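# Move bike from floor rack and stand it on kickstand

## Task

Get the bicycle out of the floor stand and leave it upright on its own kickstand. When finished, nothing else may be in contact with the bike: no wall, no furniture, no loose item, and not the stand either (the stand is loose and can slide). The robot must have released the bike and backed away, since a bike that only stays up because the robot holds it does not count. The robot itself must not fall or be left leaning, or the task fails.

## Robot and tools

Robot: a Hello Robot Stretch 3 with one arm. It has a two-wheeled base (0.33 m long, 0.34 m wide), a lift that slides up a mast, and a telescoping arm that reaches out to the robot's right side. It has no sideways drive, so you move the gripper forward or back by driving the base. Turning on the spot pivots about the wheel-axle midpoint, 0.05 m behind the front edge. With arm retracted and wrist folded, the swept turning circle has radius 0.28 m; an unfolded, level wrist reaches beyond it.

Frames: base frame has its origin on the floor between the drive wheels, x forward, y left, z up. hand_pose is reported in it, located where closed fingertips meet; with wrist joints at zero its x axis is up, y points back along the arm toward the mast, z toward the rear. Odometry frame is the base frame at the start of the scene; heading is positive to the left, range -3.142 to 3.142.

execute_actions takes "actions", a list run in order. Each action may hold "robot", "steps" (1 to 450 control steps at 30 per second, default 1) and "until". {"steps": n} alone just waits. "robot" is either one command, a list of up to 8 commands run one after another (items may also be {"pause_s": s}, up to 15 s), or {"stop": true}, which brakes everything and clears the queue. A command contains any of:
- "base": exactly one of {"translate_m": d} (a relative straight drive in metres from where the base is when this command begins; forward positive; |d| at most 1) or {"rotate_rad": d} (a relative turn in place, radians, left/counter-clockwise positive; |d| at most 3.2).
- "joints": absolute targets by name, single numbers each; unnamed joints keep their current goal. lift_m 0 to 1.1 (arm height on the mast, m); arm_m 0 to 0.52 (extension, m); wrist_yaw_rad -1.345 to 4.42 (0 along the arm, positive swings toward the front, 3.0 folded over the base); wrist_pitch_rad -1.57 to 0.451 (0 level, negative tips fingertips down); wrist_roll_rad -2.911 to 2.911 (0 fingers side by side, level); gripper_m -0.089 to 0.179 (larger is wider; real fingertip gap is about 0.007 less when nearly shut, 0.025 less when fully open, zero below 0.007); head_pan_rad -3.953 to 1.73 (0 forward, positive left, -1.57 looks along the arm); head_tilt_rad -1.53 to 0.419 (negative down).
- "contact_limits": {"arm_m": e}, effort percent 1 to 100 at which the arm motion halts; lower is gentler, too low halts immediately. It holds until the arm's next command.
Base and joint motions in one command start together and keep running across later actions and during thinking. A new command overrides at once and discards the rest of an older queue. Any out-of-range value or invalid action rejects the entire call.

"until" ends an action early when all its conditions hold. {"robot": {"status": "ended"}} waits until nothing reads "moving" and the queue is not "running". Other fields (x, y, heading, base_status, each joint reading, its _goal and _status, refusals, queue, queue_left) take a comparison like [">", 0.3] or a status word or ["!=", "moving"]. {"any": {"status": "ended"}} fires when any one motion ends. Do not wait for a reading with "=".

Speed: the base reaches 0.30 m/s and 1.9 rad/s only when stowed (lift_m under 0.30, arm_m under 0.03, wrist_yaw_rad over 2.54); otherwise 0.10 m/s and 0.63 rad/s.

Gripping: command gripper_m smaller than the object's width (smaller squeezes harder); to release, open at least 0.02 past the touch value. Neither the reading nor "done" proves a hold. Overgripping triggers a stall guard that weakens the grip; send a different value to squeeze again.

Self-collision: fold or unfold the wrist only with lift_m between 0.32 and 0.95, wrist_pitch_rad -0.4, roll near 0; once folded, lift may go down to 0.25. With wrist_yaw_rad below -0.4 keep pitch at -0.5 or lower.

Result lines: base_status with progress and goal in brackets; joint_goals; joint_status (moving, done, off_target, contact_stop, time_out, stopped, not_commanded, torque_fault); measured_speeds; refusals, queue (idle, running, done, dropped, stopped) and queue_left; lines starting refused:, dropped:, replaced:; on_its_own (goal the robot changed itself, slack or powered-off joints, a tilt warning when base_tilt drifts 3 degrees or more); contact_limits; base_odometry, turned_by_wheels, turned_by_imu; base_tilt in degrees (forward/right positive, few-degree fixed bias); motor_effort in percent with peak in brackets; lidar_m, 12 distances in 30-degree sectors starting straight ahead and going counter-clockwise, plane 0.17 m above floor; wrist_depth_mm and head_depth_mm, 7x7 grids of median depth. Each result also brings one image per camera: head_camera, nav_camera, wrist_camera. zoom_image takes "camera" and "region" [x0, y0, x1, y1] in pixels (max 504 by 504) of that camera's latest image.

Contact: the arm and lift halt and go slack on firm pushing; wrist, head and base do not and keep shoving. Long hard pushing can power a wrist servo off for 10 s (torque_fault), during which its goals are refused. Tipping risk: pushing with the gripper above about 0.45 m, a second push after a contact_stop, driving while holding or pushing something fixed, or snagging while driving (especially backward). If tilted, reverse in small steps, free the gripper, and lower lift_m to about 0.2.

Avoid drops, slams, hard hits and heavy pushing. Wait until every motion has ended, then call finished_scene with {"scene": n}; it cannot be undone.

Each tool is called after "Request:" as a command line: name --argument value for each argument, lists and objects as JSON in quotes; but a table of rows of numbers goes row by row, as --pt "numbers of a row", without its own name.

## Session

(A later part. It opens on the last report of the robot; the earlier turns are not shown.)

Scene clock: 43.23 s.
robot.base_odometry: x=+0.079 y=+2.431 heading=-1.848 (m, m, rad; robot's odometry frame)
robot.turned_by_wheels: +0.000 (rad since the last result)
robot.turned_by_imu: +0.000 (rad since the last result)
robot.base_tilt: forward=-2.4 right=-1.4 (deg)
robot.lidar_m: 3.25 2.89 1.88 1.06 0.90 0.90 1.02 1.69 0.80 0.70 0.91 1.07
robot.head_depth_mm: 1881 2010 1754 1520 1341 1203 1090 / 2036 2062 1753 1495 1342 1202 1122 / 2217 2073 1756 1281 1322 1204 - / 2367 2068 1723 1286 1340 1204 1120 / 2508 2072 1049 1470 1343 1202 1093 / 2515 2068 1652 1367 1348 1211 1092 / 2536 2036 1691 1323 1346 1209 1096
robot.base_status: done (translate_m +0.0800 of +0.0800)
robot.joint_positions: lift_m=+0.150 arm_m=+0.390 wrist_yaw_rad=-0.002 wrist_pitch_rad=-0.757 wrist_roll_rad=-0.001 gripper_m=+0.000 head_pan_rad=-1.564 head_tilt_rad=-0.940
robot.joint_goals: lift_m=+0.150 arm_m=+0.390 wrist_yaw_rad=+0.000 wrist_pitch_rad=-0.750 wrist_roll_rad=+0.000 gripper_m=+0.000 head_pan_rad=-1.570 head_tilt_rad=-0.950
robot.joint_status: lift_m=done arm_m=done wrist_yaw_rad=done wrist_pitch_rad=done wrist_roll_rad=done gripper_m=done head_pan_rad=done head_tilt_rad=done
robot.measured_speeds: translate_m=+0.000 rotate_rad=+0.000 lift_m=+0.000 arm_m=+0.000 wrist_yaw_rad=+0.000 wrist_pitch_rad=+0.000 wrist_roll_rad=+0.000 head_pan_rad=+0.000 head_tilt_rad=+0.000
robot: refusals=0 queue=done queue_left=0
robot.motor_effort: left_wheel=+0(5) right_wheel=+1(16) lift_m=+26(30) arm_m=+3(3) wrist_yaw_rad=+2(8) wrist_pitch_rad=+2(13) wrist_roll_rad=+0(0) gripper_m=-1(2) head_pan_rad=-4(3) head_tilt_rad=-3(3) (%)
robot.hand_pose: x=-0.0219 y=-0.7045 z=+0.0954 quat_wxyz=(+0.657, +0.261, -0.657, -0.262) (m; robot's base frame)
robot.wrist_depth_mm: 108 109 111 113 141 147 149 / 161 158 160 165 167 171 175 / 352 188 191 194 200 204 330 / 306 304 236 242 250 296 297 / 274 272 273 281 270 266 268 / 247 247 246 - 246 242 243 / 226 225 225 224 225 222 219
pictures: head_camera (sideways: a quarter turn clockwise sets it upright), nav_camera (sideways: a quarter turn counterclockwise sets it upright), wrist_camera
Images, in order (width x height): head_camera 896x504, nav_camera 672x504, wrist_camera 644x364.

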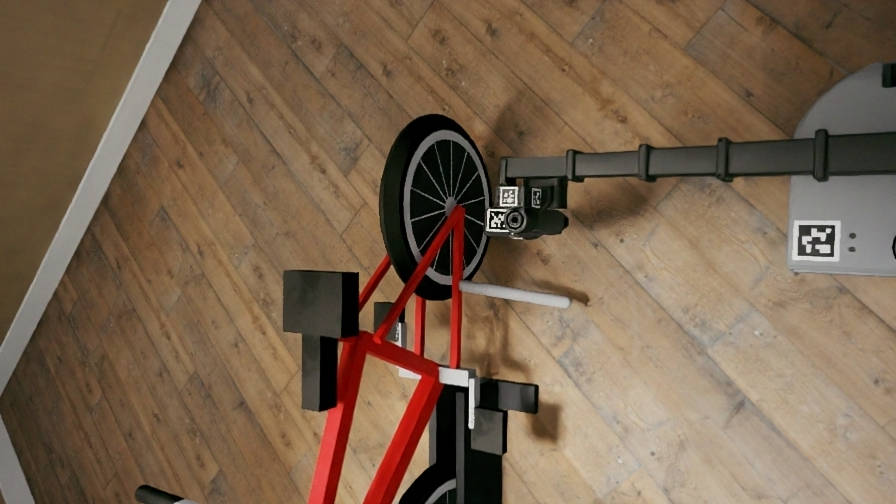

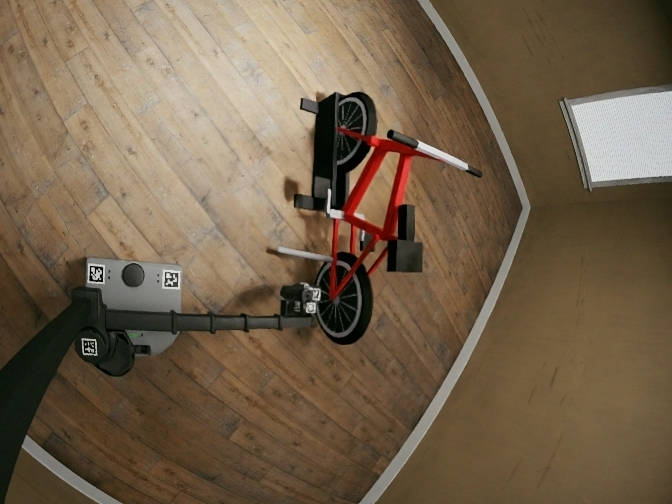

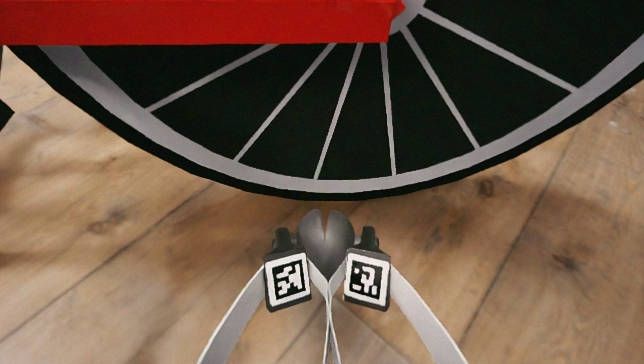

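Request:
execute_actions --actions '[{"robot":[{"joints":{"arm_m":0.22}},{"base":{"translate_m":0.23},"joints":{"lift_m":0.31,"wrist_pitch_rad":0,"gripper_m":0.14}}],"steps":450,"until":{"robot":{"status":"ended"}}}]'

Scene clock: 49.40 s.
robot.base_odometry: x=+0.016 y=+2.210 heading=-1.848 (m, m, rad; robot's odometry frame)
robot.turned_by_wheels: +0.000 (rad since the last result)
robot.turned_by_imu: +0.000 (rad since the last result)
robot.base_tilt: forward=-2.4 right=-1.2 (deg)
robot.lidar_m: 3.07 2.74 2.24 1.26 1.07 1.06 1.21 2.01 0.80 0.69 0.81 2.70
robot.head_depth_mm: 2040 2057 1755 1272 1337 1201 1092 / 2193 2070 1745 1273 1342 1203 1120 / 2360 2059 1107 1436 1389 1202 - / 2470 2070 1648 1467 1325 1203 1122 / 2502 2025 1760 1312 1343 1202 1090 / 2514 2083 1114 1288 1346 1206 1094 / 2524 2078 1754 1284 1345 1206 1097
robot.base_status: done (translate_m +0.2300 of +0.2300)
robot.joint_positions: lift_m=+0.310 arm_m=+0.220 wrist_yaw_rad=-0.001 wrist_pitch_rad=-0.022 wrist_roll_rad=-0.001 gripper_m=+0.140 head_pan_rad=-1.564 head_tilt_rad=-0.940
robot.joint_goals: lift_m=+0.310 arm_m=+0.220 wrist_yaw_rad=+0.000 wrist_pitch_rad=+0.000 wrist_roll_rad=+0.000 gripper_m=+0.140 head_pan_rad=-1.570 head_tilt_rad=-0.950
robot.joint_status: lift_m=done arm_m=done wrist_yaw_rad=done wrist_pitch_rad=done wrist_roll_rad=done gripper_m=done head_pan_rad=done head_tilt_rad=done
robot.measured_speeds: translate_m=+0.000 rotate_rad=+0.000 lift_m=+0.000 arm_m=+0.000 wrist_yaw_rad=+0.000 wrist_pitch_rad=+0.000 wrist_roll_rad=+0.000 head_pan_rad=+0.000 head_tilt_rad=+0.000
robot: refusals=0 queue=done queue_left=0
robot.motor_effort: left_wheel=-1(5) right_wheel=+0(6) lift_m=+33(34) arm_m=-4(4) wrist_yaw_rad=+1(1) wrist_pitch_rad=+7(8) wrist_roll_rad=+0(0) gripper_m=+0(81) head_pan_rad=-3(4) head_tilt_rad=-4(4) (%)
robot.hand_pose: x=-0.0217 y=-0.6210 z=+0.4189 quat_wxyz=(+0.708, +0.008, -0.706, -0.008) (m; robot's base frame)
robot.wrist_depth_mm: 295 - - - 245 - - / 285 - - 290 251 - - / - - 306 309 - - - / - - - 367 - - - / 316 - - - - 334 332 / 342 - 868 474 346 - 345 / 332 667 351 635 356 349 362
pictures: head_camera (sideways: a quarter turn clockwise sets it upright), nav_camera (sideways: a quarter turn counterclockwise sets it upright), wrist_camera
Images, in order (width x height): head_camera 896x504, nav_camera 672x504, wrist_camera 644x364.

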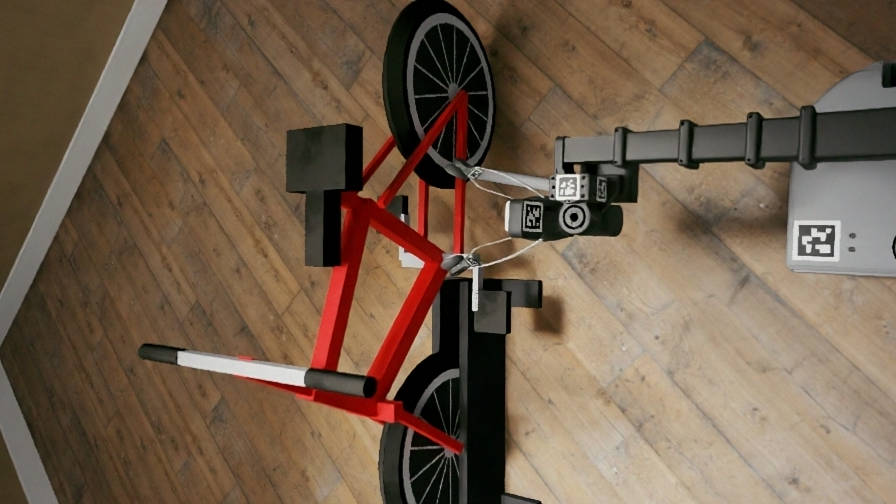

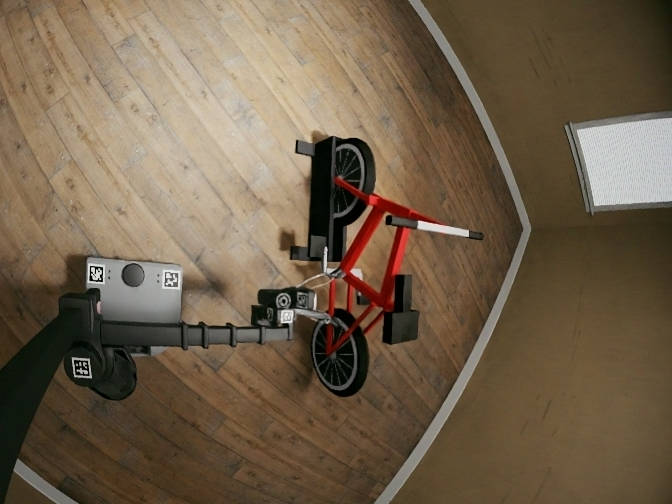

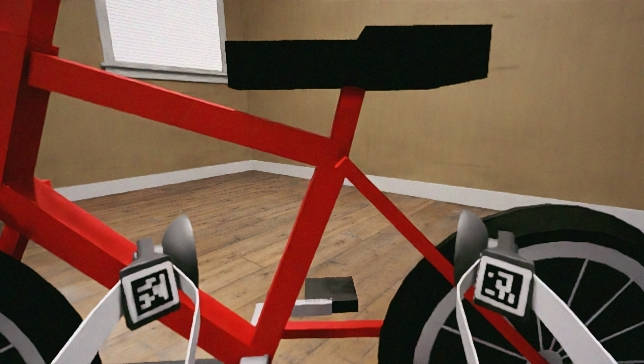

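Request:
execute_actions --actions '[{"robot":[{"base":{"translate_m":-0.02},"joints":{"lift_m":0.42,"gripper_m":0.09}},{"joints":{"arm_m":0.33}}],"steps":450,"until":{"robot":{"status":"ended"}}}]'

Scene clock: 53.20 s.
robot.base_odometry: x=+0.021 y=+2.229 heading=-1.848 (m, m, rad; robot's odometry frame)
robot.turned_by_wheels: +0.000 (rad since the last result)
robot.turned_by_imu: +0.000 (rad since the last result)
robot.base_tilt: forward=-2.3 right=-1.2 (deg)
robot.lidar_m: 3.11 2.75 2.21 1.24 1.05 1.05 1.19 1.98 0.80 0.69 0.82 2.72
robot.head_depth_mm: 2020 2056 1757 1332 1341 1198 1089 / 2175 2071 1751 1238 1343 1210 - / 2365 2068 1050 1232 1322 1202 - / 2436 2064 1646 1470 1345 1205 1119 / 2538 2072 1716 1322 1347 1206 1092 / 2522 2030 1129 1315 1347 1204 1092 / 2542 2074 1770 1301 1346 1211 1094
robot.base_status: done (translate_m -0.0200 of -0.0200)
robot.joint_positions: lift_m=+0.420 arm_m=+0.329 wrist_yaw_rad=-0.005 wrist_pitch_rad=-0.020 wrist_roll_rad=-0.001 gripper_m=+0.090 head_pan_rad=-1.564 head_tilt_rad=-0.940
robot.joint_goals: lift_m=+0.420 arm_m=+0.330 wrist_yaw_rad=+0.000 wrist_pitch_rad=+0.000 wrist_roll_rad=+0.000 gripper_m=+0.090 head_pan_rad=-1.570 head_tilt_rad=-0.950
robot.joint_status: lift_m=done arm_m=done wrist_yaw_rad=done wrist_pitch_rad=done wrist_roll_rad=done gripper_m=done head_pan_rad=done head_tilt_rad=done
robot.measured_speeds: translate_m=+0.000 rotate_rad=+0.000 lift_m=+0.000 arm_m=+0.000 wrist_yaw_rad=+0.000 wrist_pitch_rad=+0.000 wrist_roll_rad=+0.000 head_pan_rad=+0.000 head_tilt_rad=+0.000
robot: refusals=0 queue=done queue_left=0
robot.motor_effort: left_wheel=-1(5) right_wheel=+1(4) lift_m=+33(33) arm_m=+9(12) wrist_yaw_rad=+5(5) wrist_pitch_rad=+7(7) wrist_roll_rad=+0(0) gripper_m=+0(80) head_pan_rad=-3(4) head_tilt_rad=-4(4) (%)
robot.hand_pose: x=-0.0229 y=-0.7300 z=+0.5294 quat_wxyz=(+0.708, +0.005, -0.706, -0.009) (m; robot's base frame)
robot.wrist_depth_mm: - - - - - - - / - - - - - - - / - - - - - - - / - - 221 222 194 - - / 225 243 223 226 181 - - / - 237 240 248 - - - / 870 861 840 248 795 833 803
pictures: head_camera (sideways: a quarter turn clockwise sets it upright), nav_camera (sideways: a quarter turn counterclockwise sets it upright), wrist_camera
Images, in order (width x height): head_camera 896x504, nav_camera 672x504, wrist_camera 644x364.

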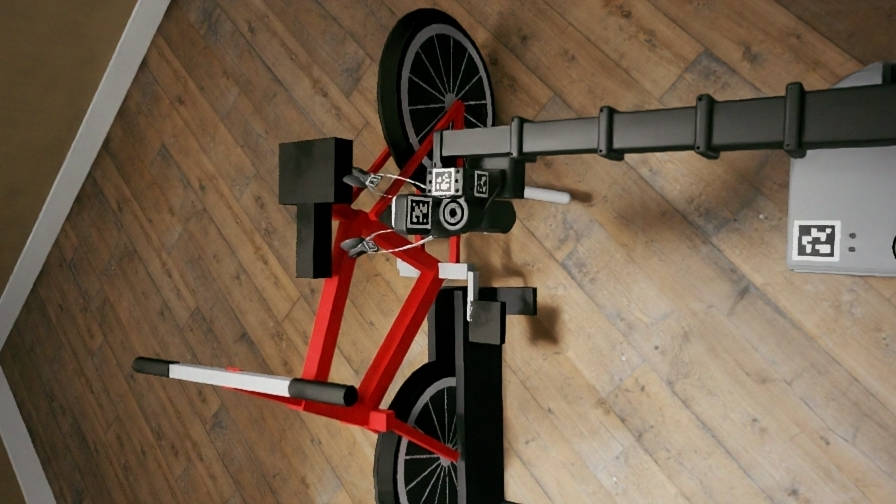

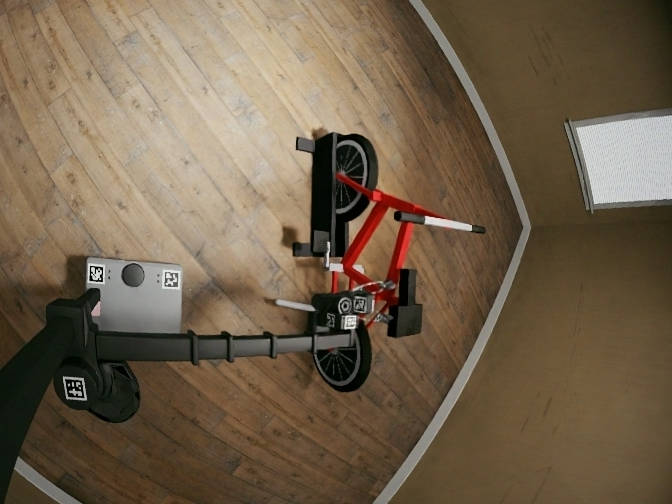

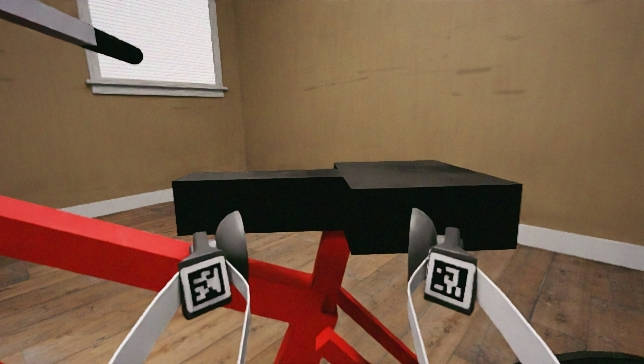

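Request:
execute_actions --actions '[{"robot":[{"joints":{"arm_m":0.25}},{"base":{"translate_m":0.05},"joints":{"lift_m":0.78,"gripper_m":0.13}},{"joints":{"wrist_pitch_rad":-1.2,"wrist_roll_rad":1.57,"arm_m":0.5}}],"steps":450,"until":{"robot":{"status":"ended"}}}]'

Scene clock: 61.93 s.
robot.base_odometry: x=+0.007 y=+2.181 heading=-1.848 (m, m, rad; robot's odometry frame)
robot.turned_by_wheels: +0.000 (rad since the last result)
robot.turned_by_imu: -0.001 (rad since the last result)
robot.base_tilt: forward=-2.4 right=-1.4 (deg)
robot.lidar_m: 3.03 2.72 2.29 1.29 1.09 1.09 1.24 2.05 0.81 0.70 0.81 2.68
robot.head_depth_mm: 2049 2105 - - - - 1083 / 2121 - 1643 1284 1341 1201 1120 / 2384 - 1088 1468 1345 1203 - / 2467 2136 1686 1394 1340 1203 1120 / 2523 2027 1682 1318 1347 1203 1087 / 2527 2090 1719 1302 1345 1205 1090 / 2506 2079 1766 1298 1349 1207 1094
robot.base_status: done (translate_m +0.0500 of +0.0500)
robot.joint_positions: lift_m=+0.780 arm_m=+0.500 wrist_yaw_rad=-0.001 wrist_pitch_rad=-1.198 wrist_roll_rad=+1.564 gripper_m=+0.130 head_pan_rad=-1.564 head_tilt_rad=-0.940
robot.joint_goals: lift_m=+0.780 arm_m=+0.500 wrist_yaw_rad=+0.000 wrist_pitch_rad=-1.200 wrist_roll_rad=+1.570 gripper_m=+0.130 head_pan_rad=-1.570 head_tilt_rad=-0.950
robot.joint_status: lift_m=done arm_m=done wrist_yaw_rad=done wrist_pitch_rad=done wrist_roll_rad=done gripper_m=done head_pan_rad=done head_tilt_rad=done
robot.measured_speeds: translate_m=+0.000 rotate_rad=+0.000 lift_m=+0.000 arm_m=+0.000 wrist_yaw_rad=+0.000 wrist_pitch_rad=+0.000 wrist_roll_rad=+0.000 head_pan_rad=+0.000 head_tilt_rad=+0.000
robot: refusals=0 queue=done queue_left=0
robot.motor_effort: left_wheel=+0(4) right_wheel=+1(7) lift_m=+33(34) arm_m=+5(8) wrist_yaw_rad=+1(4) wrist_pitch_rad=-1(6) wrist_roll_rad=+2(2) gripper_m=+0(82) head_pan_rad=-5(4) head_tilt_rad=-4(3) (%)
robot.hand_pose: x=-0.0216 y=-0.7153 z=+0.6711 quat_wxyz=(+0.003, +0.001, -0.826, -0.564) (m; robot's base frame)
robot.wrist_depth_mm: - - 836 280 706 667 620 / - - 306 283 719 663 635 / - - 926 362 767 685 643 / - - 972 389 755 733 671 / - - - 546 702 737 695 / - - - 518 781 - 681 / - - - 471 820 762 680
pictures: head_camera (sideways: a quarter turn clockwise sets it upright), nav_camera (sideways: a quarter turn counterclockwise sets it upright), wrist_camera
Images, in order (width x height): head_camera 896x504, nav_camera 672x504, wrist_camera 644x364.

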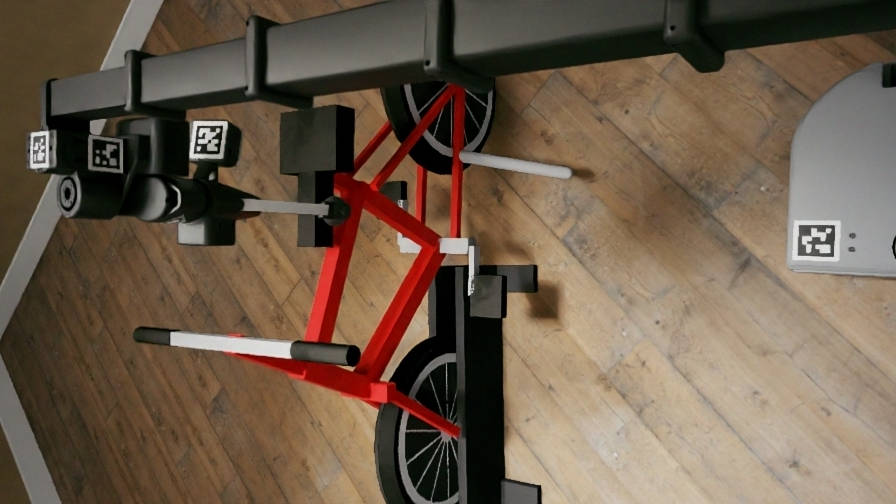

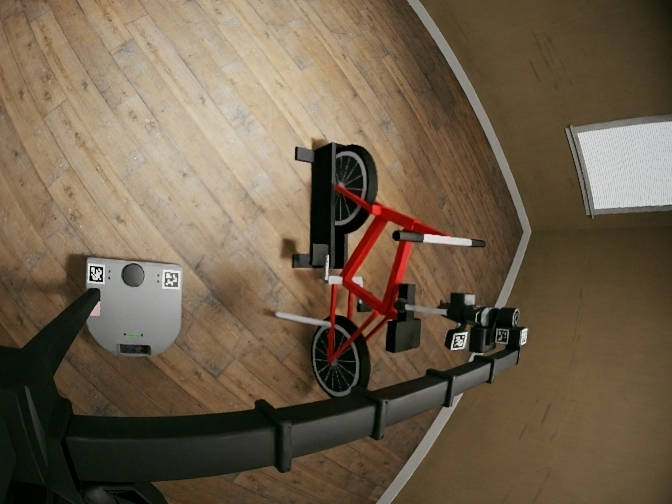

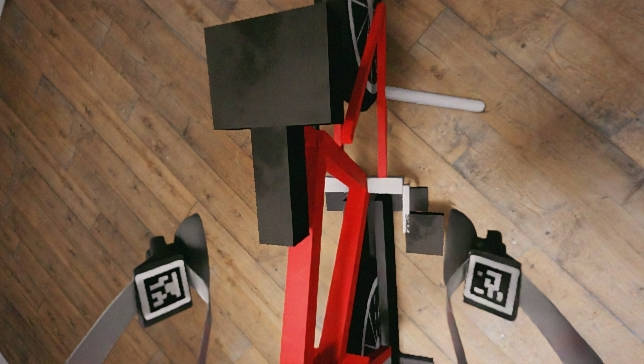

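Request:
execute_actions --actions '[{"robot":[{"base":{"translate_m":-0.035},"joints":{"wrist_pitch_rad":-0.95,"arm_m":0.52,"lift_m":0.74}},{"joints":{"lift_m":0.665}}],"steps":450,"until":{"robot":{"status":"ended"}}}]'

Scene clock: 65.03 s.
robot.base_odometry: x=+0.017 y=+2.214 heading=-1.848 (m, m, rad; robot's odometry frame)
robot.turned_by_wheels: +0.000 (rad since the last result)
robot.turned_by_imu: +0.000 (rad since the last result)
robot.base_tilt: forward=-2.4 right=-1.2 (deg)
robot.lidar_m: 3.05 2.74 2.23 1.25 1.06 1.06 1.20 2.01 0.81 0.69 0.82 2.70
robot.head_depth_mm: 2022 2059 1755 1280 1355 - - / 2223 2116 1679 1335 1335 1206 - / 2367 - 1027 1441 1341 1203 - / 2448 2075 1109 1466 1344 1204 1120 / 2522 2024 1722 1322 1346 1201 1091 / 2536 2085 1134 1301 1346 1210 1089 / 2533 2076 1762 1299 1345 1206 1097
robot.base_status: done (translate_m -0.0350 of -0.0350)
robot.joint_positions: lift_m=+0.665 arm_m=+0.520 wrist_yaw_rad=-0.001 wrist_pitch_rad=-0.960 wrist_roll_rad=+1.564 gripper_m=+0.130 head_pan_rad=-1.564 head_tilt_rad=-0.940
robot.joint_goals: lift_m=+0.665 arm_m=+0.520 wrist_yaw_rad=+0.000 wrist_pitch_rad=-0.950 wrist_roll_rad=+1.570 gripper_m=+0.130 head_pan_rad=-1.570 head_tilt_rad=-0.950
robot.joint_status: lift_m=done arm_m=done wrist_yaw_rad=done wrist_pitch_rad=done wrist_roll_rad=done gripper_m=done head_pan_rad=done head_tilt_rad=done
robot.measured_speeds: translate_m=+0.000 rotate_rad=+0.000 lift_m=+0.000 arm_m=+0.000 wrist_yaw_rad=+0.000 wrist_pitch_rad=+0.000 wrist_roll_rad=+0.000 head_pan_rad=+0.000 head_tilt_rad=+0.000
robot: refusals=0 queue=done queue_left=0
robot.motor_effort: left_wheel=+0(5) right_wheel=+1(6) lift_m=+27(32) arm_m=+5(5) wrist_yaw_rad=+1(2) wrist_pitch_rad=+3(3) wrist_roll_rad=+2(2) gripper_m=+0(0) head_pan_rad=-4(3) head_tilt_rad=-4(3) (%)
robot.hand_pose: x=-0.0217 y=-0.7915 z=+0.5799 quat_wxyz=(+0.003, +0.001, -0.887, -0.462) (m; robot's base frame)
robot.wrist_depth_mm: - - 940 180 157 541 502 / - - 981 184 160 550 524 / - - - 188 164 575 505 / - - - 199 217 590 530 / - - - 203 309 581 543 / - - - 210 437 - 531 / - - - 217 401 642 555
pictures: head_camera (sideways: a quarter turn clockwise sets it upright), nav_camera (sideways: a quarter turn counterclockwise sets it upright), wrist_camera
Images, in order (width x height): head_camera 896x504, nav_camera 672x504, wrist_camera 644x364.

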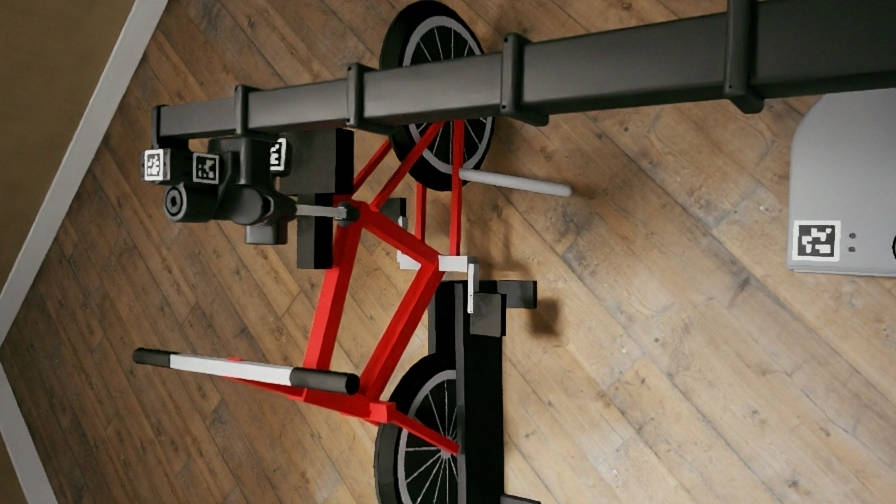

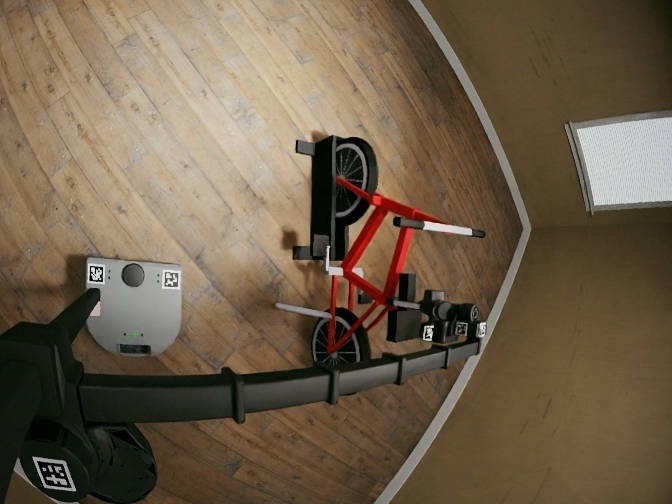

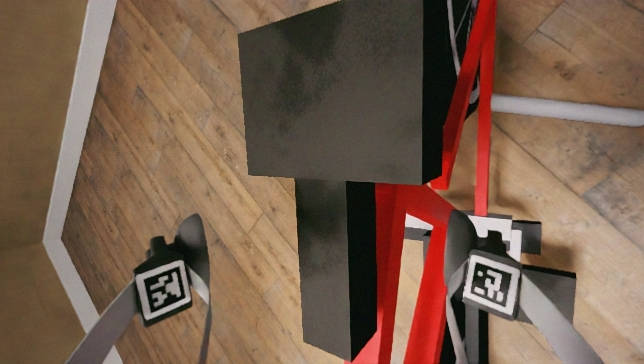

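Request:
execute_actions --actions '[{"robot":[{"joints":{"wrist_pitch_rad":-1.08,"lift_m":0.64}},{"joints":{"gripper_m":0.01}}],"steps":450,"until":{"robot":{"status":"ended"}}}]'

Scene clock: 67.83 s.
robot.base_odometry: x=+0.017 y=+2.214 heading=-1.848 (m, m, rad; robot's odometry frame)
robot.turned_by_wheels: +0.000 (rad since the last result)
robot.turned_by_imu: +0.000 (rad since the last result)
robot.base_tilt: forward=-2.5 right=-1.4 (deg)
robot.lidar_m: 3.07 2.75 2.24 1.26 1.06 1.06 1.20 2.01 0.80 0.70 0.82 2.71
robot.head_depth_mm: 2026 2070 1753 1274 1337 1218 - / 2206 2111 1700 - 1329 1204 - / 2372 2178 1051 1440 1341 1204 - / 2463 2078 1642 1467 1344 1204 1121 / 2508 2022 1720 1325 1349 1206 1092 / 2544 2090 1135 1305 1340 1208 1091 / 2511 2080 1765 1300 1353 1204 1093
robot.base_status: done (translate_m -0.0350 of -0.0350)
robot.joint_positions: lift_m=+0.640 arm_m=+0.520 wrist_yaw_rad=-0.002 wrist_pitch_rad=-1.007 wrist_roll_rad=+1.564 gripper_m=+0.010 head_pan_rad=-1.564 head_tilt_rad=-0.940
robot.joint_goals: lift_m=+0.640 arm_m=+0.520 wrist_yaw_rad=+0.000 wrist_pitch_rad=-1.080 wrist_roll_rad=+1.570 gripper_m=+0.010 head_pan_rad=-1.570 head_tilt_rad=-0.950
robot.joint_status: lift_m=done arm_m=done wrist_yaw_rad=done wrist_pitch_rad=done wrist_roll_rad=done gripper_m=done head_pan_rad=done head_tilt_rad=done
robot.measured_speeds: translate_m=+0.000 rotate_rad=+0.000 lift_m=+0.000 arm_m=+0.000 wrist_yaw_rad=+0.000 wrist_pitch_rad=+0.000 wrist_roll_rad=+0.000 head_pan_rad=+0.000 head_tilt_rad=+0.000
robot: refusals=0 queue=done queue_left=0
robot.on_its_own: wrist_pitch_rad is at rest, and its effort (-26) is outside its rest range (-20 to +32)
robot.motor_effort: left_wheel=+0(0) right_wheel=+1(1) lift_m=+23(27) arm_m=+4(5) wrist_yaw_rad=+2(1) wrist_pitch_rad=-26(27) wrist_roll_rad=+2(2) gripper_m=-12(90) head_pan_rad=-5(4) head_tilt_rad=-4(4) (%)
robot.hand_pose: x=-0.0217 y=-0.7809 z=+0.5493 quat_wxyz=(+0.003, +0.001, -0.876, -0.483) (m; robot's base frame)
robot.wrist_depth_mm: - - 179 146 317 543 494 / - - 185 150 308 545 497 / - - 190 155 260 572 500 / - - 204 167 256 583 516 / - - - 177 453 563 534 / - - - 182 516 433 537 / - - - 190 471 610 555
pictures: head_camera (sideways: a quarter turn clockwise sets it upright), nav_camera (sideways: a quarter turn counterclockwise sets it upright), wrist_camera
Images, in order (width x height): head_camera 896x504, nav_camera 672x504, wrist_camera 644x364.

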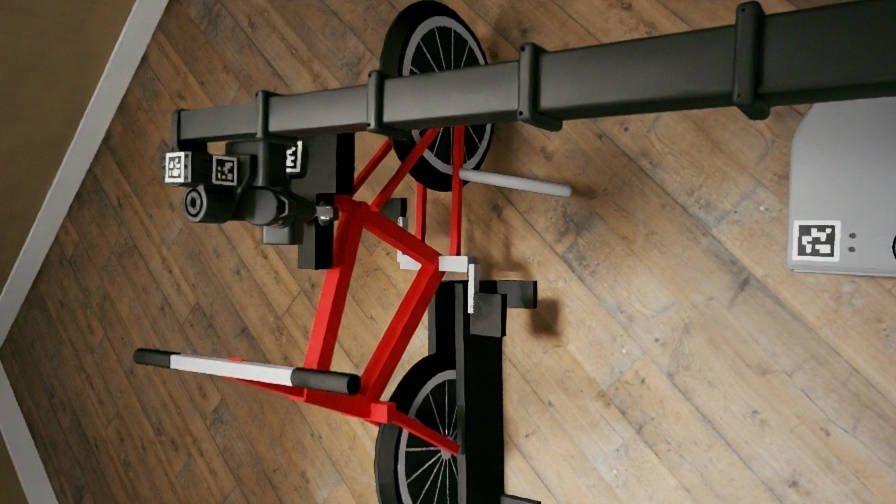

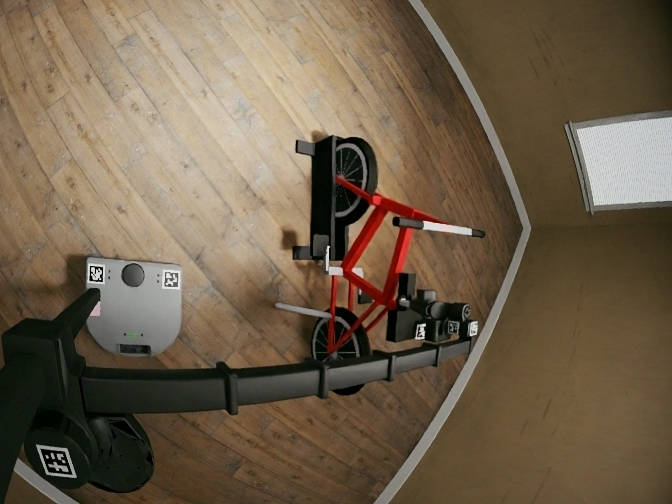

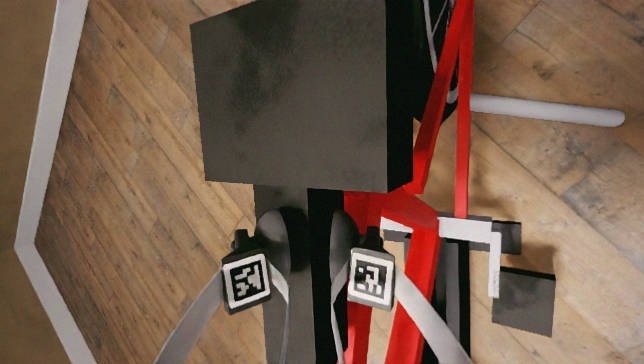

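Request:
execute_actions --actions '[{"robot":[{"joints":{"gripper_m":0.17,"wrist_pitch_rad":-0.95,"lift_m":0.665}},{"joints":{"lift_m":0.605}},{"joints":{"wrist_pitch_rad":-1.3,"lift_m":0.65}}],"steps":450,"until":{"robot":{"status":"ended"}}}]'

Scene clock: 72.47 s.
robot.base_odometry: x=+0.017 y=+2.214 heading=-1.848 (m, m, rad; robot's odometry frame)
robot.turned_by_wheels: +0.000 (rad since the last result)
robot.turned_by_imu: +0.000 (rad since the last result)
robot.base_tilt: forward=-2.5 right=-1.4 (deg)
robot.lidar_m: 3.08 2.74 2.24 1.26 1.06 1.06 1.21 2.00 0.80 0.69 0.81 2.70
robot.head_depth_mm: 2030 2065 1745 1268 1342 1219 - / 2215 2149 1678 - 1341 1199 - / 2380 2166 1004 1438 1337 1202 - / 2460 2071 1650 1468 1344 1206 1120 / 2541 2070 1675 1311 1348 1205 1092 / 2507 2071 1151 1288 1348 1202 1091 / 2508 2067 1760 1286 1345 1203 1093
robot.base_status: done (translate_m -0.0350 of -0.0350)
robot.joint_positions: lift_m=+0.650 arm_m=+0.520 wrist_yaw_rad=-0.001 wrist_pitch_rad=-1.295 wrist_roll_rad=+1.564 gripper_m=+0.170 head_pan_rad=-1.564 head_tilt_rad=-0.940
robot.joint_goals: lift_m=+0.650 arm_m=+0.520 wrist_yaw_rad=+0.000 wrist_pitch_rad=-1.300 wrist_roll_rad=+1.570 gripper_m=+0.170 head_pan_rad=-1.570 head_tilt_rad=-0.950
robot.joint_status: lift_m=done arm_m=done wrist_yaw_rad=done wrist_pitch_rad=done wrist_roll_rad=done gripper_m=done head_pan_rad=done head_tilt_rad=done
robot.measured_speeds: translate_m=+0.000 rotate_rad=+0.000 lift_m=+0.000 arm_m=+0.000 wrist_yaw_rad=+0.000 wrist_pitch_rad=+0.000 wrist_roll_rad=+0.000 head_pan_rad=+0.000 head_tilt_rad=+0.000
robot: refusals=0 queue=done queue_left=0
robot.motor_effort: left_wheel=+0(0) right_wheel=+1(1) lift_m=+33(34) arm_m=+2(5) wrist_yaw_rad=+1(1) wrist_pitch_rad=-2(26) wrist_roll_rad=+2(2) gripper_m=+1(84) head_pan_rad=-4(4) head_tilt_rad=-3(4) (%)
robot.hand_pose: x=-0.0216 y=-0.7111 z=+0.5354 quat_wxyz=(+0.003, +0.001, -0.797, -0.604) (m; robot's base frame)
robot.wrist_depth_mm: 170 154 144 405 609 567 543 / 843 160 148 376 630 591 559 / 855 164 151 471 632 606 568 / 926 170 160 488 648 607 584 / 945 175 198 506 650 652 600 / - - 197 650 670 660 597 / - 935 196 538 689 663 645
pictures: head_camera (sideways: a quarter turn clockwise sets it upright), nav_camera (sideways: a quarter turn counterclockwise sets it upright), wrist_camera
Images, in order (width x height): head_camera 896x504, nav_camera 672x504, wrist_camera 644x364.

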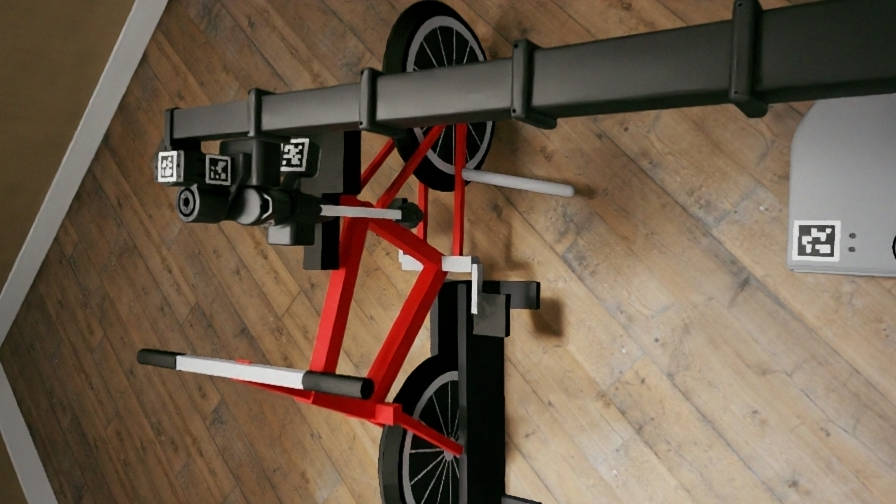

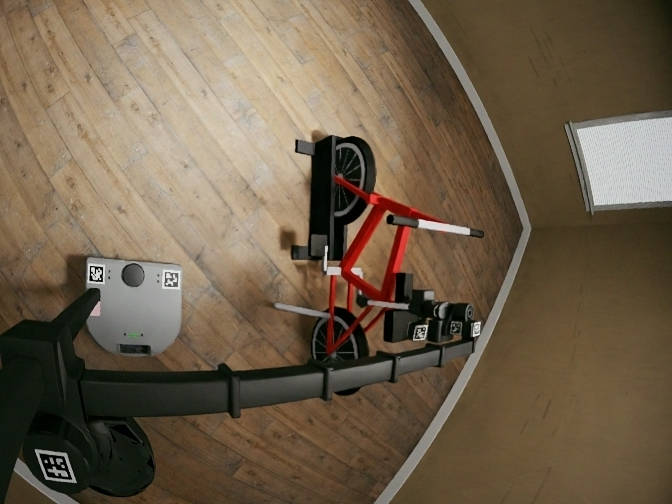

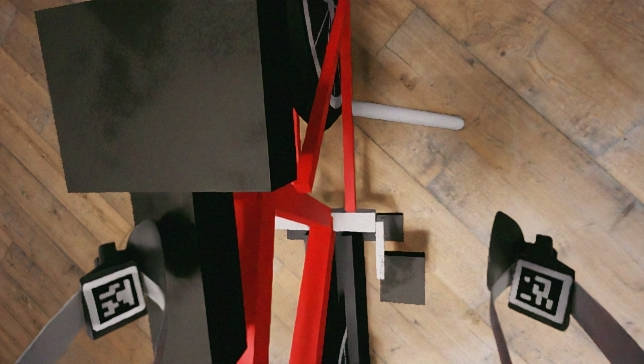

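Request:
execute_actions --actions '[{"robot":[{"joints":{"gripper_m":0.14,"wrist_pitch_rad":-1.08}},{"joints":{"lift_m":0.605}},{"joints":{"gripper_m":0.01}}],"steps":450,"until":{"robot":{"status":"ended"}}}]'

Scene clock: 76.23 s.
robot.base_odometry: x=+0.017 y=+2.214 heading=-1.848 (m, m, rad; robot's odometry frame)
robot.turned_by_wheels: +0.000 (rad since the last result)
robot.turned_by_imu: +0.000 (rad since the last result)
robot.base_tilt: forward=-2.4 right=-1.2 (deg)
robot.lidar_m: 3.07 2.75 2.24 1.26 1.07 1.06 1.20 2.00 0.80 0.69 0.81 2.71
robot.head_depth_mm: 2033 2058 1757 1283 1341 1211 1102 / 2207 2131 1757 1274 - 1206 - / 2358 2150 1009 1443 1342 1203 - / 2465 2068 1652 1465 1343 1203 1117 / 2531 2077 1761 1316 1346 1205 1095 / 2523 2064 1151 1288 1349 1207 1090 / 2512 2083 1768 1287 1350 1208 1094
robot.base_status: done (translate_m -0.0350 of -0.0350)
robot.joint_positions: lift_m=+0.605 arm_m=+0.520 wrist_yaw_rad=-0.001 wrist_pitch_rad=-0.978 wrist_roll_rad=+1.564 gripper_m=+0.011 head_pan_rad=-1.564 head_tilt_rad=-0.940
robot.joint_goals: lift_m=+0.605 arm_m=+0.520 wrist_yaw_rad=+0.000 wrist_pitch_rad=-1.080 wrist_roll_rad=+1.570 gripper_m=+0.010 head_pan_rad=-1.570 head_tilt_rad=-0.950
robot.joint_status: lift_m=done arm_m=done wrist_yaw_rad=done wrist_pitch_rad=done wrist_roll_rad=done gripper_m=done head_pan_rad=done head_tilt_rad=done
robot.measured_speeds: translate_m=+0.000 rotate_rad=+0.000 lift_m=+0.000 arm_m=+0.000 wrist_yaw_rad=+0.000 wrist_pitch_rad=+0.000 wrist_roll_rad=+0.000 head_pan_rad=+0.000 head_tilt_rad=+0.000
robot: refusals=0 queue=done queue_left=0
robot.on_its_own: wrist_pitch_rad is at rest, and its effort (-37) is outside its rest range (-20 to +32)
robot.motor_effort: left_wheel=+0(0) right_wheel=+1(1) lift_m=+25(32) arm_m=-1(2) wrist_yaw_rad=+2(2) wrist_pitch_rad=-37(38) wrist_roll_rad=+2(2) gripper_m=-28(97) head_pan_rad=-3(4) head_tilt_rad=-3(4) (%)
robot.hand_pose: x=-0.0217 y=-0.7880 z=+0.5178 quat_wxyz=(+0.003, +0.001, -0.883, -0.470) (m; robot's base frame)
robot.wrist_depth_mm: - - 136 113 100 508 468 / - - 141 115 102 514 468 / - - 146 119 105 537 467 / - - 151 122 107 552 497 / - - 949 135 357 542 508 / - - 150 141 403 543 504 / - - - 146 374 580 501
pictures: head_camera (sideways: a quarter turn clockwise sets it upright), nav_camera (sideways: a quarter turn counterclockwise sets it upright), wrist_camera
Images, in order (width x height): head_camera 896x504, nav_camera 672x504, wrist_camera 644x364.

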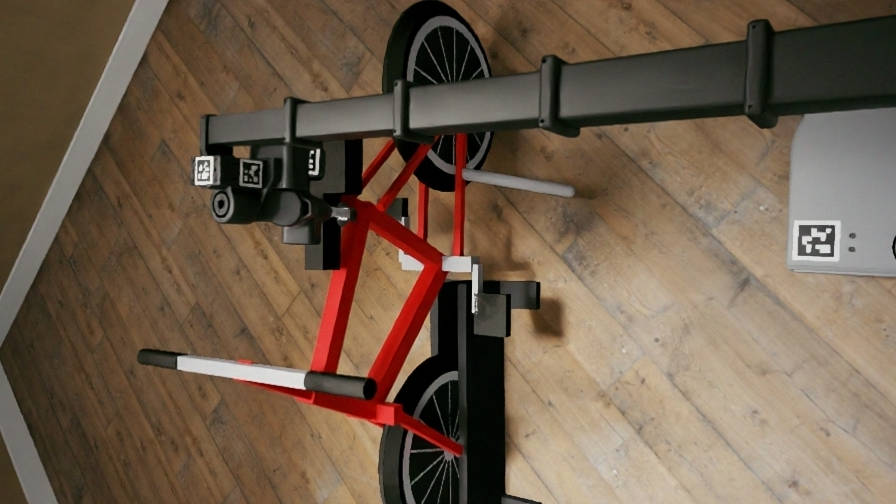

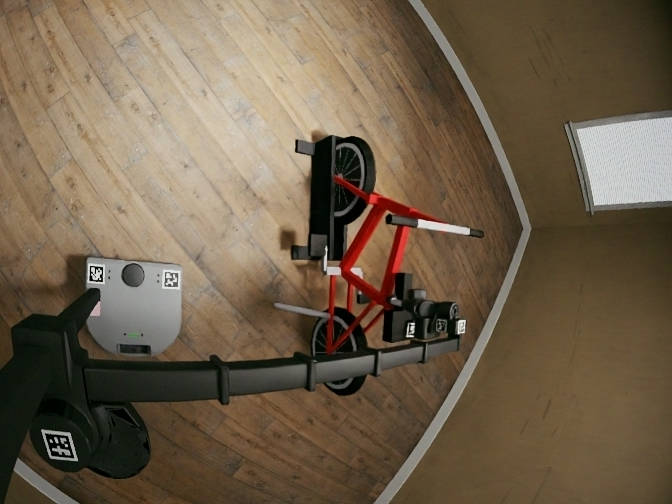

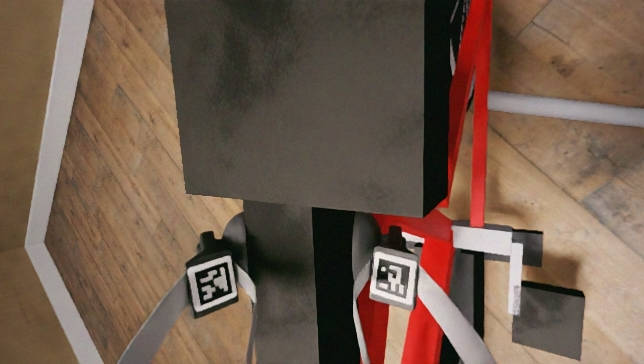

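Captured. Relieve the pitch and roll back.

Request:
execute_actions --actions '[{"robot":{"joints":{"arm_m":0.505,"wrist_pitch_rad":-1.04}},"steps":30},{"robot":{"base":{"translate_m":-0.25}},"steps":200,"until":{"robot":{"status":"ended"}}}]'

Scene clock: 80.87 s.
robot.base_odometry: x=+0.085 y=+2.455 heading=-1.848 (m, m, rad; robot's odometry frame)
robot.turned_by_wheels: +0.001 (rad since the last result)
robot.turned_by_imu: +0.000 (rad since the last result)
robot.base_tilt: forward=-2.4 right=-1.4 (deg)
robot.lidar_m: 3.29 2.91 1.84 1.04 0.88 0.88 1.00 1.66 0.80 0.70 0.78 2.89
robot.head_depth_mm: 1861 2016 1752 1339 1344 1214 1108 / 2024 2095 1774 1270 - 1198 - / 2202 2123 987 1276 1323 1200 - / 2391 2074 1643 1318 1347 1204 1123 / 2499 2025 1759 1496 1346 1201 1089 / 2517 2093 1649 1274 1346 1209 1092 / 2539 2090 1751 1253 1344 1206 1093
robot.base_status: done (translate_m -0.2500 of -0.2500)
robot.joint_positions: lift_m=+0.605 arm_m=+0.505 wrist_yaw_rad=+0.022 wrist_pitch_rad=-0.997 wrist_roll_rad=+1.564 gripper_m=+0.011 head_pan_rad=-1.564 head_tilt_rad=-0.940
robot.joint_goals: lift_m=+0.605 arm_m=+0.505 wrist_yaw_rad=+0.000 wrist_pitch_rad=-1.040 wrist_roll_rad=+1.570 gripper_m=+0.010 head_pan_rad=-1.570 head_tilt_rad=-0.950
robot.joint_status: lift_m=done arm_m=done wrist_yaw_rad=done wrist_pitch_rad=off_target wrist_roll_rad=done gripper_m=done head_pan_rad=done head_tilt_rad=done
robot.measured_speeds: translate_m=+0.000 rotate_rad=+0.000 lift_m=+0.000 arm_m=+0.000 wrist_yaw_rad=+0.000 wrist_pitch_rad=+0.000 wrist_roll_rad=+0.000 head_pan_rad=+0.000 head_tilt_rad=+0.000
robot: refusals=0 queue=done queue_left=0
robot.on_its_own: right_wheel is at rest, and its effort (-20) is outside its rest range (-18 to +18); wrist_yaw_rad is at rest, and its effort (-18) is outside its rest range (-12 to +12)
robot.motor_effort: left_wheel=+13(21) right_wheel=-20(42) lift_m=+22(25) arm_m=-4(13) wrist_yaw_rad=-18(25) wrist_pitch_rad=-16(37) wrist_roll_rad=+2(2) gripper_m=-17(23) head_pan_rad=-3(5) head_tilt_rad=-3(3) (%)
robot.hand_pose: x=-0.0189 y=-0.7688 z=+0.5156 quat_wxyz=(+0.009, +0.011, -0.878, -0.479) (m; robot's base frame)
robot.wrist_depth_mm: - - 132 113 98 520 468 / - - 136 115 100 516 477 / - - 141 119 104 524 477 / - - 146 122 106 538 490 / - - 987 131 244 554 510 / - - - 137 542 569 516 / - - - 142 370 554 521
pictures: head_camera (sideways: a quarter turn clockwise sets it upright), nav_camera (sideways: a quarter turn counterclockwise sets it upright), wrist_camera
Images, in order (width x height): head_camera 896x504, nav_camera 672x504, wrist_camera 644x364.

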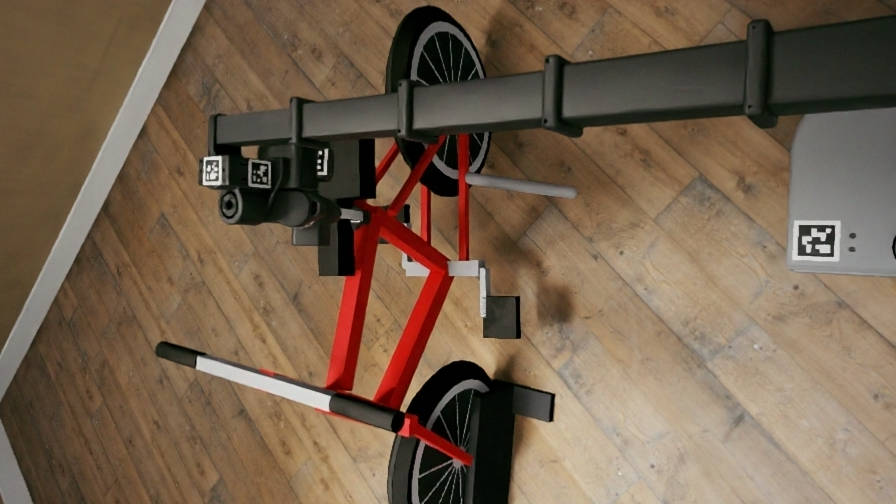

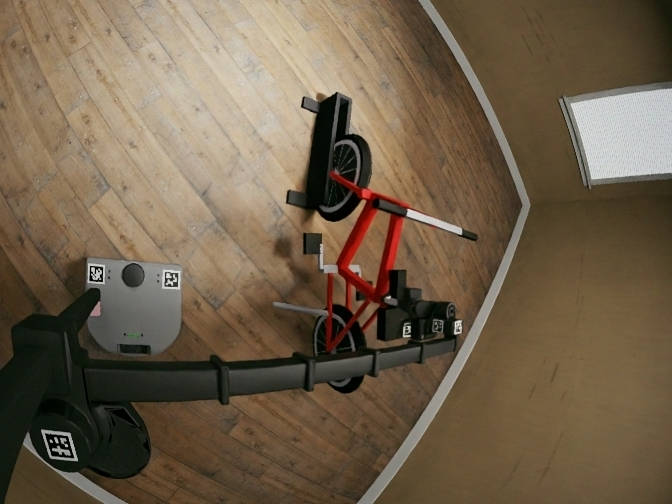

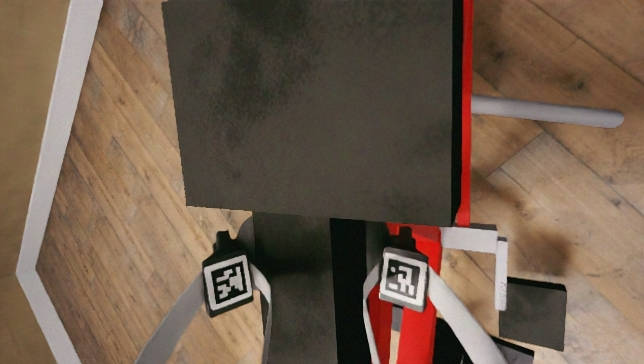

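Request:
execute_actions --actions '[{"robot":{"joints":{"arm_m":0.52,"wrist_pitch_rad":-0.98},"base":{"translate_m":-0.2}},"steps":200,"until":{"robot":{"status":"ended"}}}]'

Scene clock: 84.27 s.
robot.base_odometry: x=+0.140 y=+2.647 heading=-1.848 (m, m, rad; robot's odometry frame)
robot.turned_by_wheels: -0.001 (rad since the last result)
robot.turned_by_imu: -0.002 (rad since the last result)
robot.base_tilt: forward=-2.5 right=-1.3 (deg)
robot.lidar_m: 3.44 3.05 1.58 0.87 0.73 0.73 0.83 1.38 0.81 0.71 0.77 3.03
robot.head_depth_mm: 1724 1926 1743 1440 1344 1208 1103 / 1865 2016 1781 1297 - 1201 - / 2057 2130 988 1352 1346 1204 - / 2259 2074 1644 1434 1346 1203 1121 / 2415 2080 1757 1500 1345 1205 1090 / 2541 2080 1656 1262 1345 1204 1093 / 2531 2078 1757 1235 1349 1207 1090
robot.base_status: done (translate_m -0.2000 of -0.2000)
robot.joint_positions: lift_m=+0.605 arm_m=+0.520 wrist_yaw_rad=+0.006 wrist_pitch_rad=-1.005 wrist_roll_rad=+1.551 gripper_m=+0.011 head_pan_rad=-1.564 head_tilt_rad=-0.940
robot.joint_goals: lift_m=+0.605 arm_m=+0.520 wrist_yaw_rad=+0.000 wrist_pitch_rad=-0.980 wrist_roll_rad=+1.570 gripper_m=+0.010 head_pan_rad=-1.570 head_tilt_rad=-0.950
robot.joint_status: lift_m=done arm_m=done wrist_yaw_rad=done wrist_pitch_rad=done wrist_roll_rad=done gripper_m=done head_pan_rad=done head_tilt_rad=done
robot.measured_speeds: translate_m=+0.000 rotate_rad=+0.000 lift_m=+0.000 arm_m=+0.000 wrist_yaw_rad=+0.000 wrist_pitch_rad=+0.000 wrist_roll_rad=+0.000 head_pan_rad=+0.000 head_tilt_rad=+0.000
robot: refusals=0 queue=done queue_left=0
robot.motor_effort: left_wheel=+0(25) right_wheel=-1(48) lift_m=+22(22) arm_m=+6(9) wrist_yaw_rad=-5(26) wrist_pitch_rad=+8(16) wrist_roll_rad=+8(9) gripper_m=-14(18) head_pan_rad=-4(3) head_tilt_rad=-4(4) (%)
robot.hand_pose: x=-0.0208 y=-0.7813 z=+0.5146 quat_wxyz=(+0.011, +0.007, -0.876, -0.482) (m; robot's base frame)
robot.wrist_depth_mm: 936 - 130 112 98 501 470 / - - 134 115 100 523 471 / - - 139 118 103 526 464 / - - 143 121 105 557 499 / - - 921 126 112 554 504 / - - - 130 198 556 508 / - - - 130 360 526 504
pictures: head_camera (sideways: a quarter turn clockwise sets it upright), nav_camera (sideways: a quarter turn counterclockwise sets it upright), wrist_camera
Images, in order (width x height): head_camera 896x504, nav_camera 672x504, wrist_camera 644x364.

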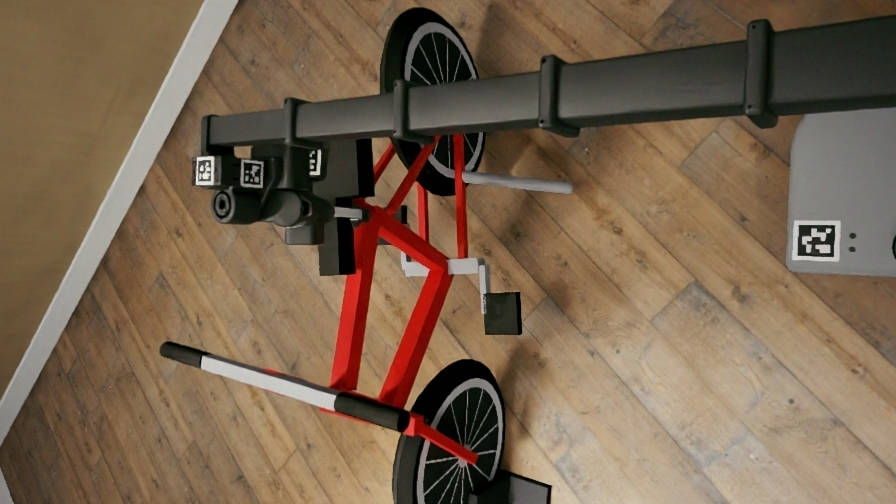

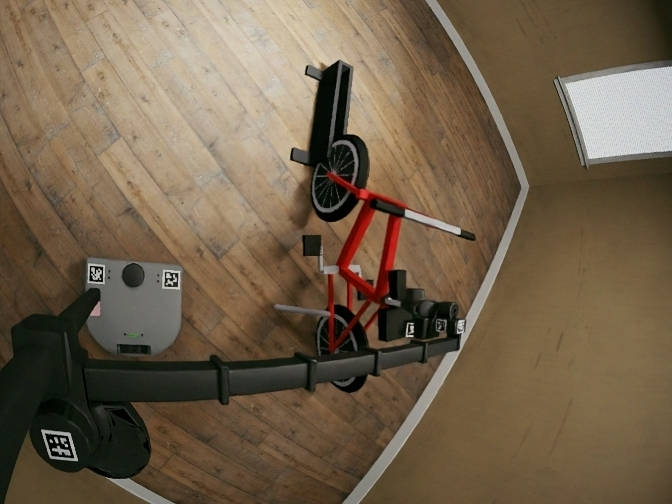

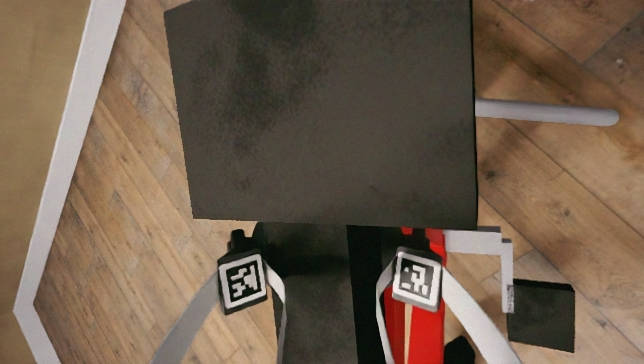

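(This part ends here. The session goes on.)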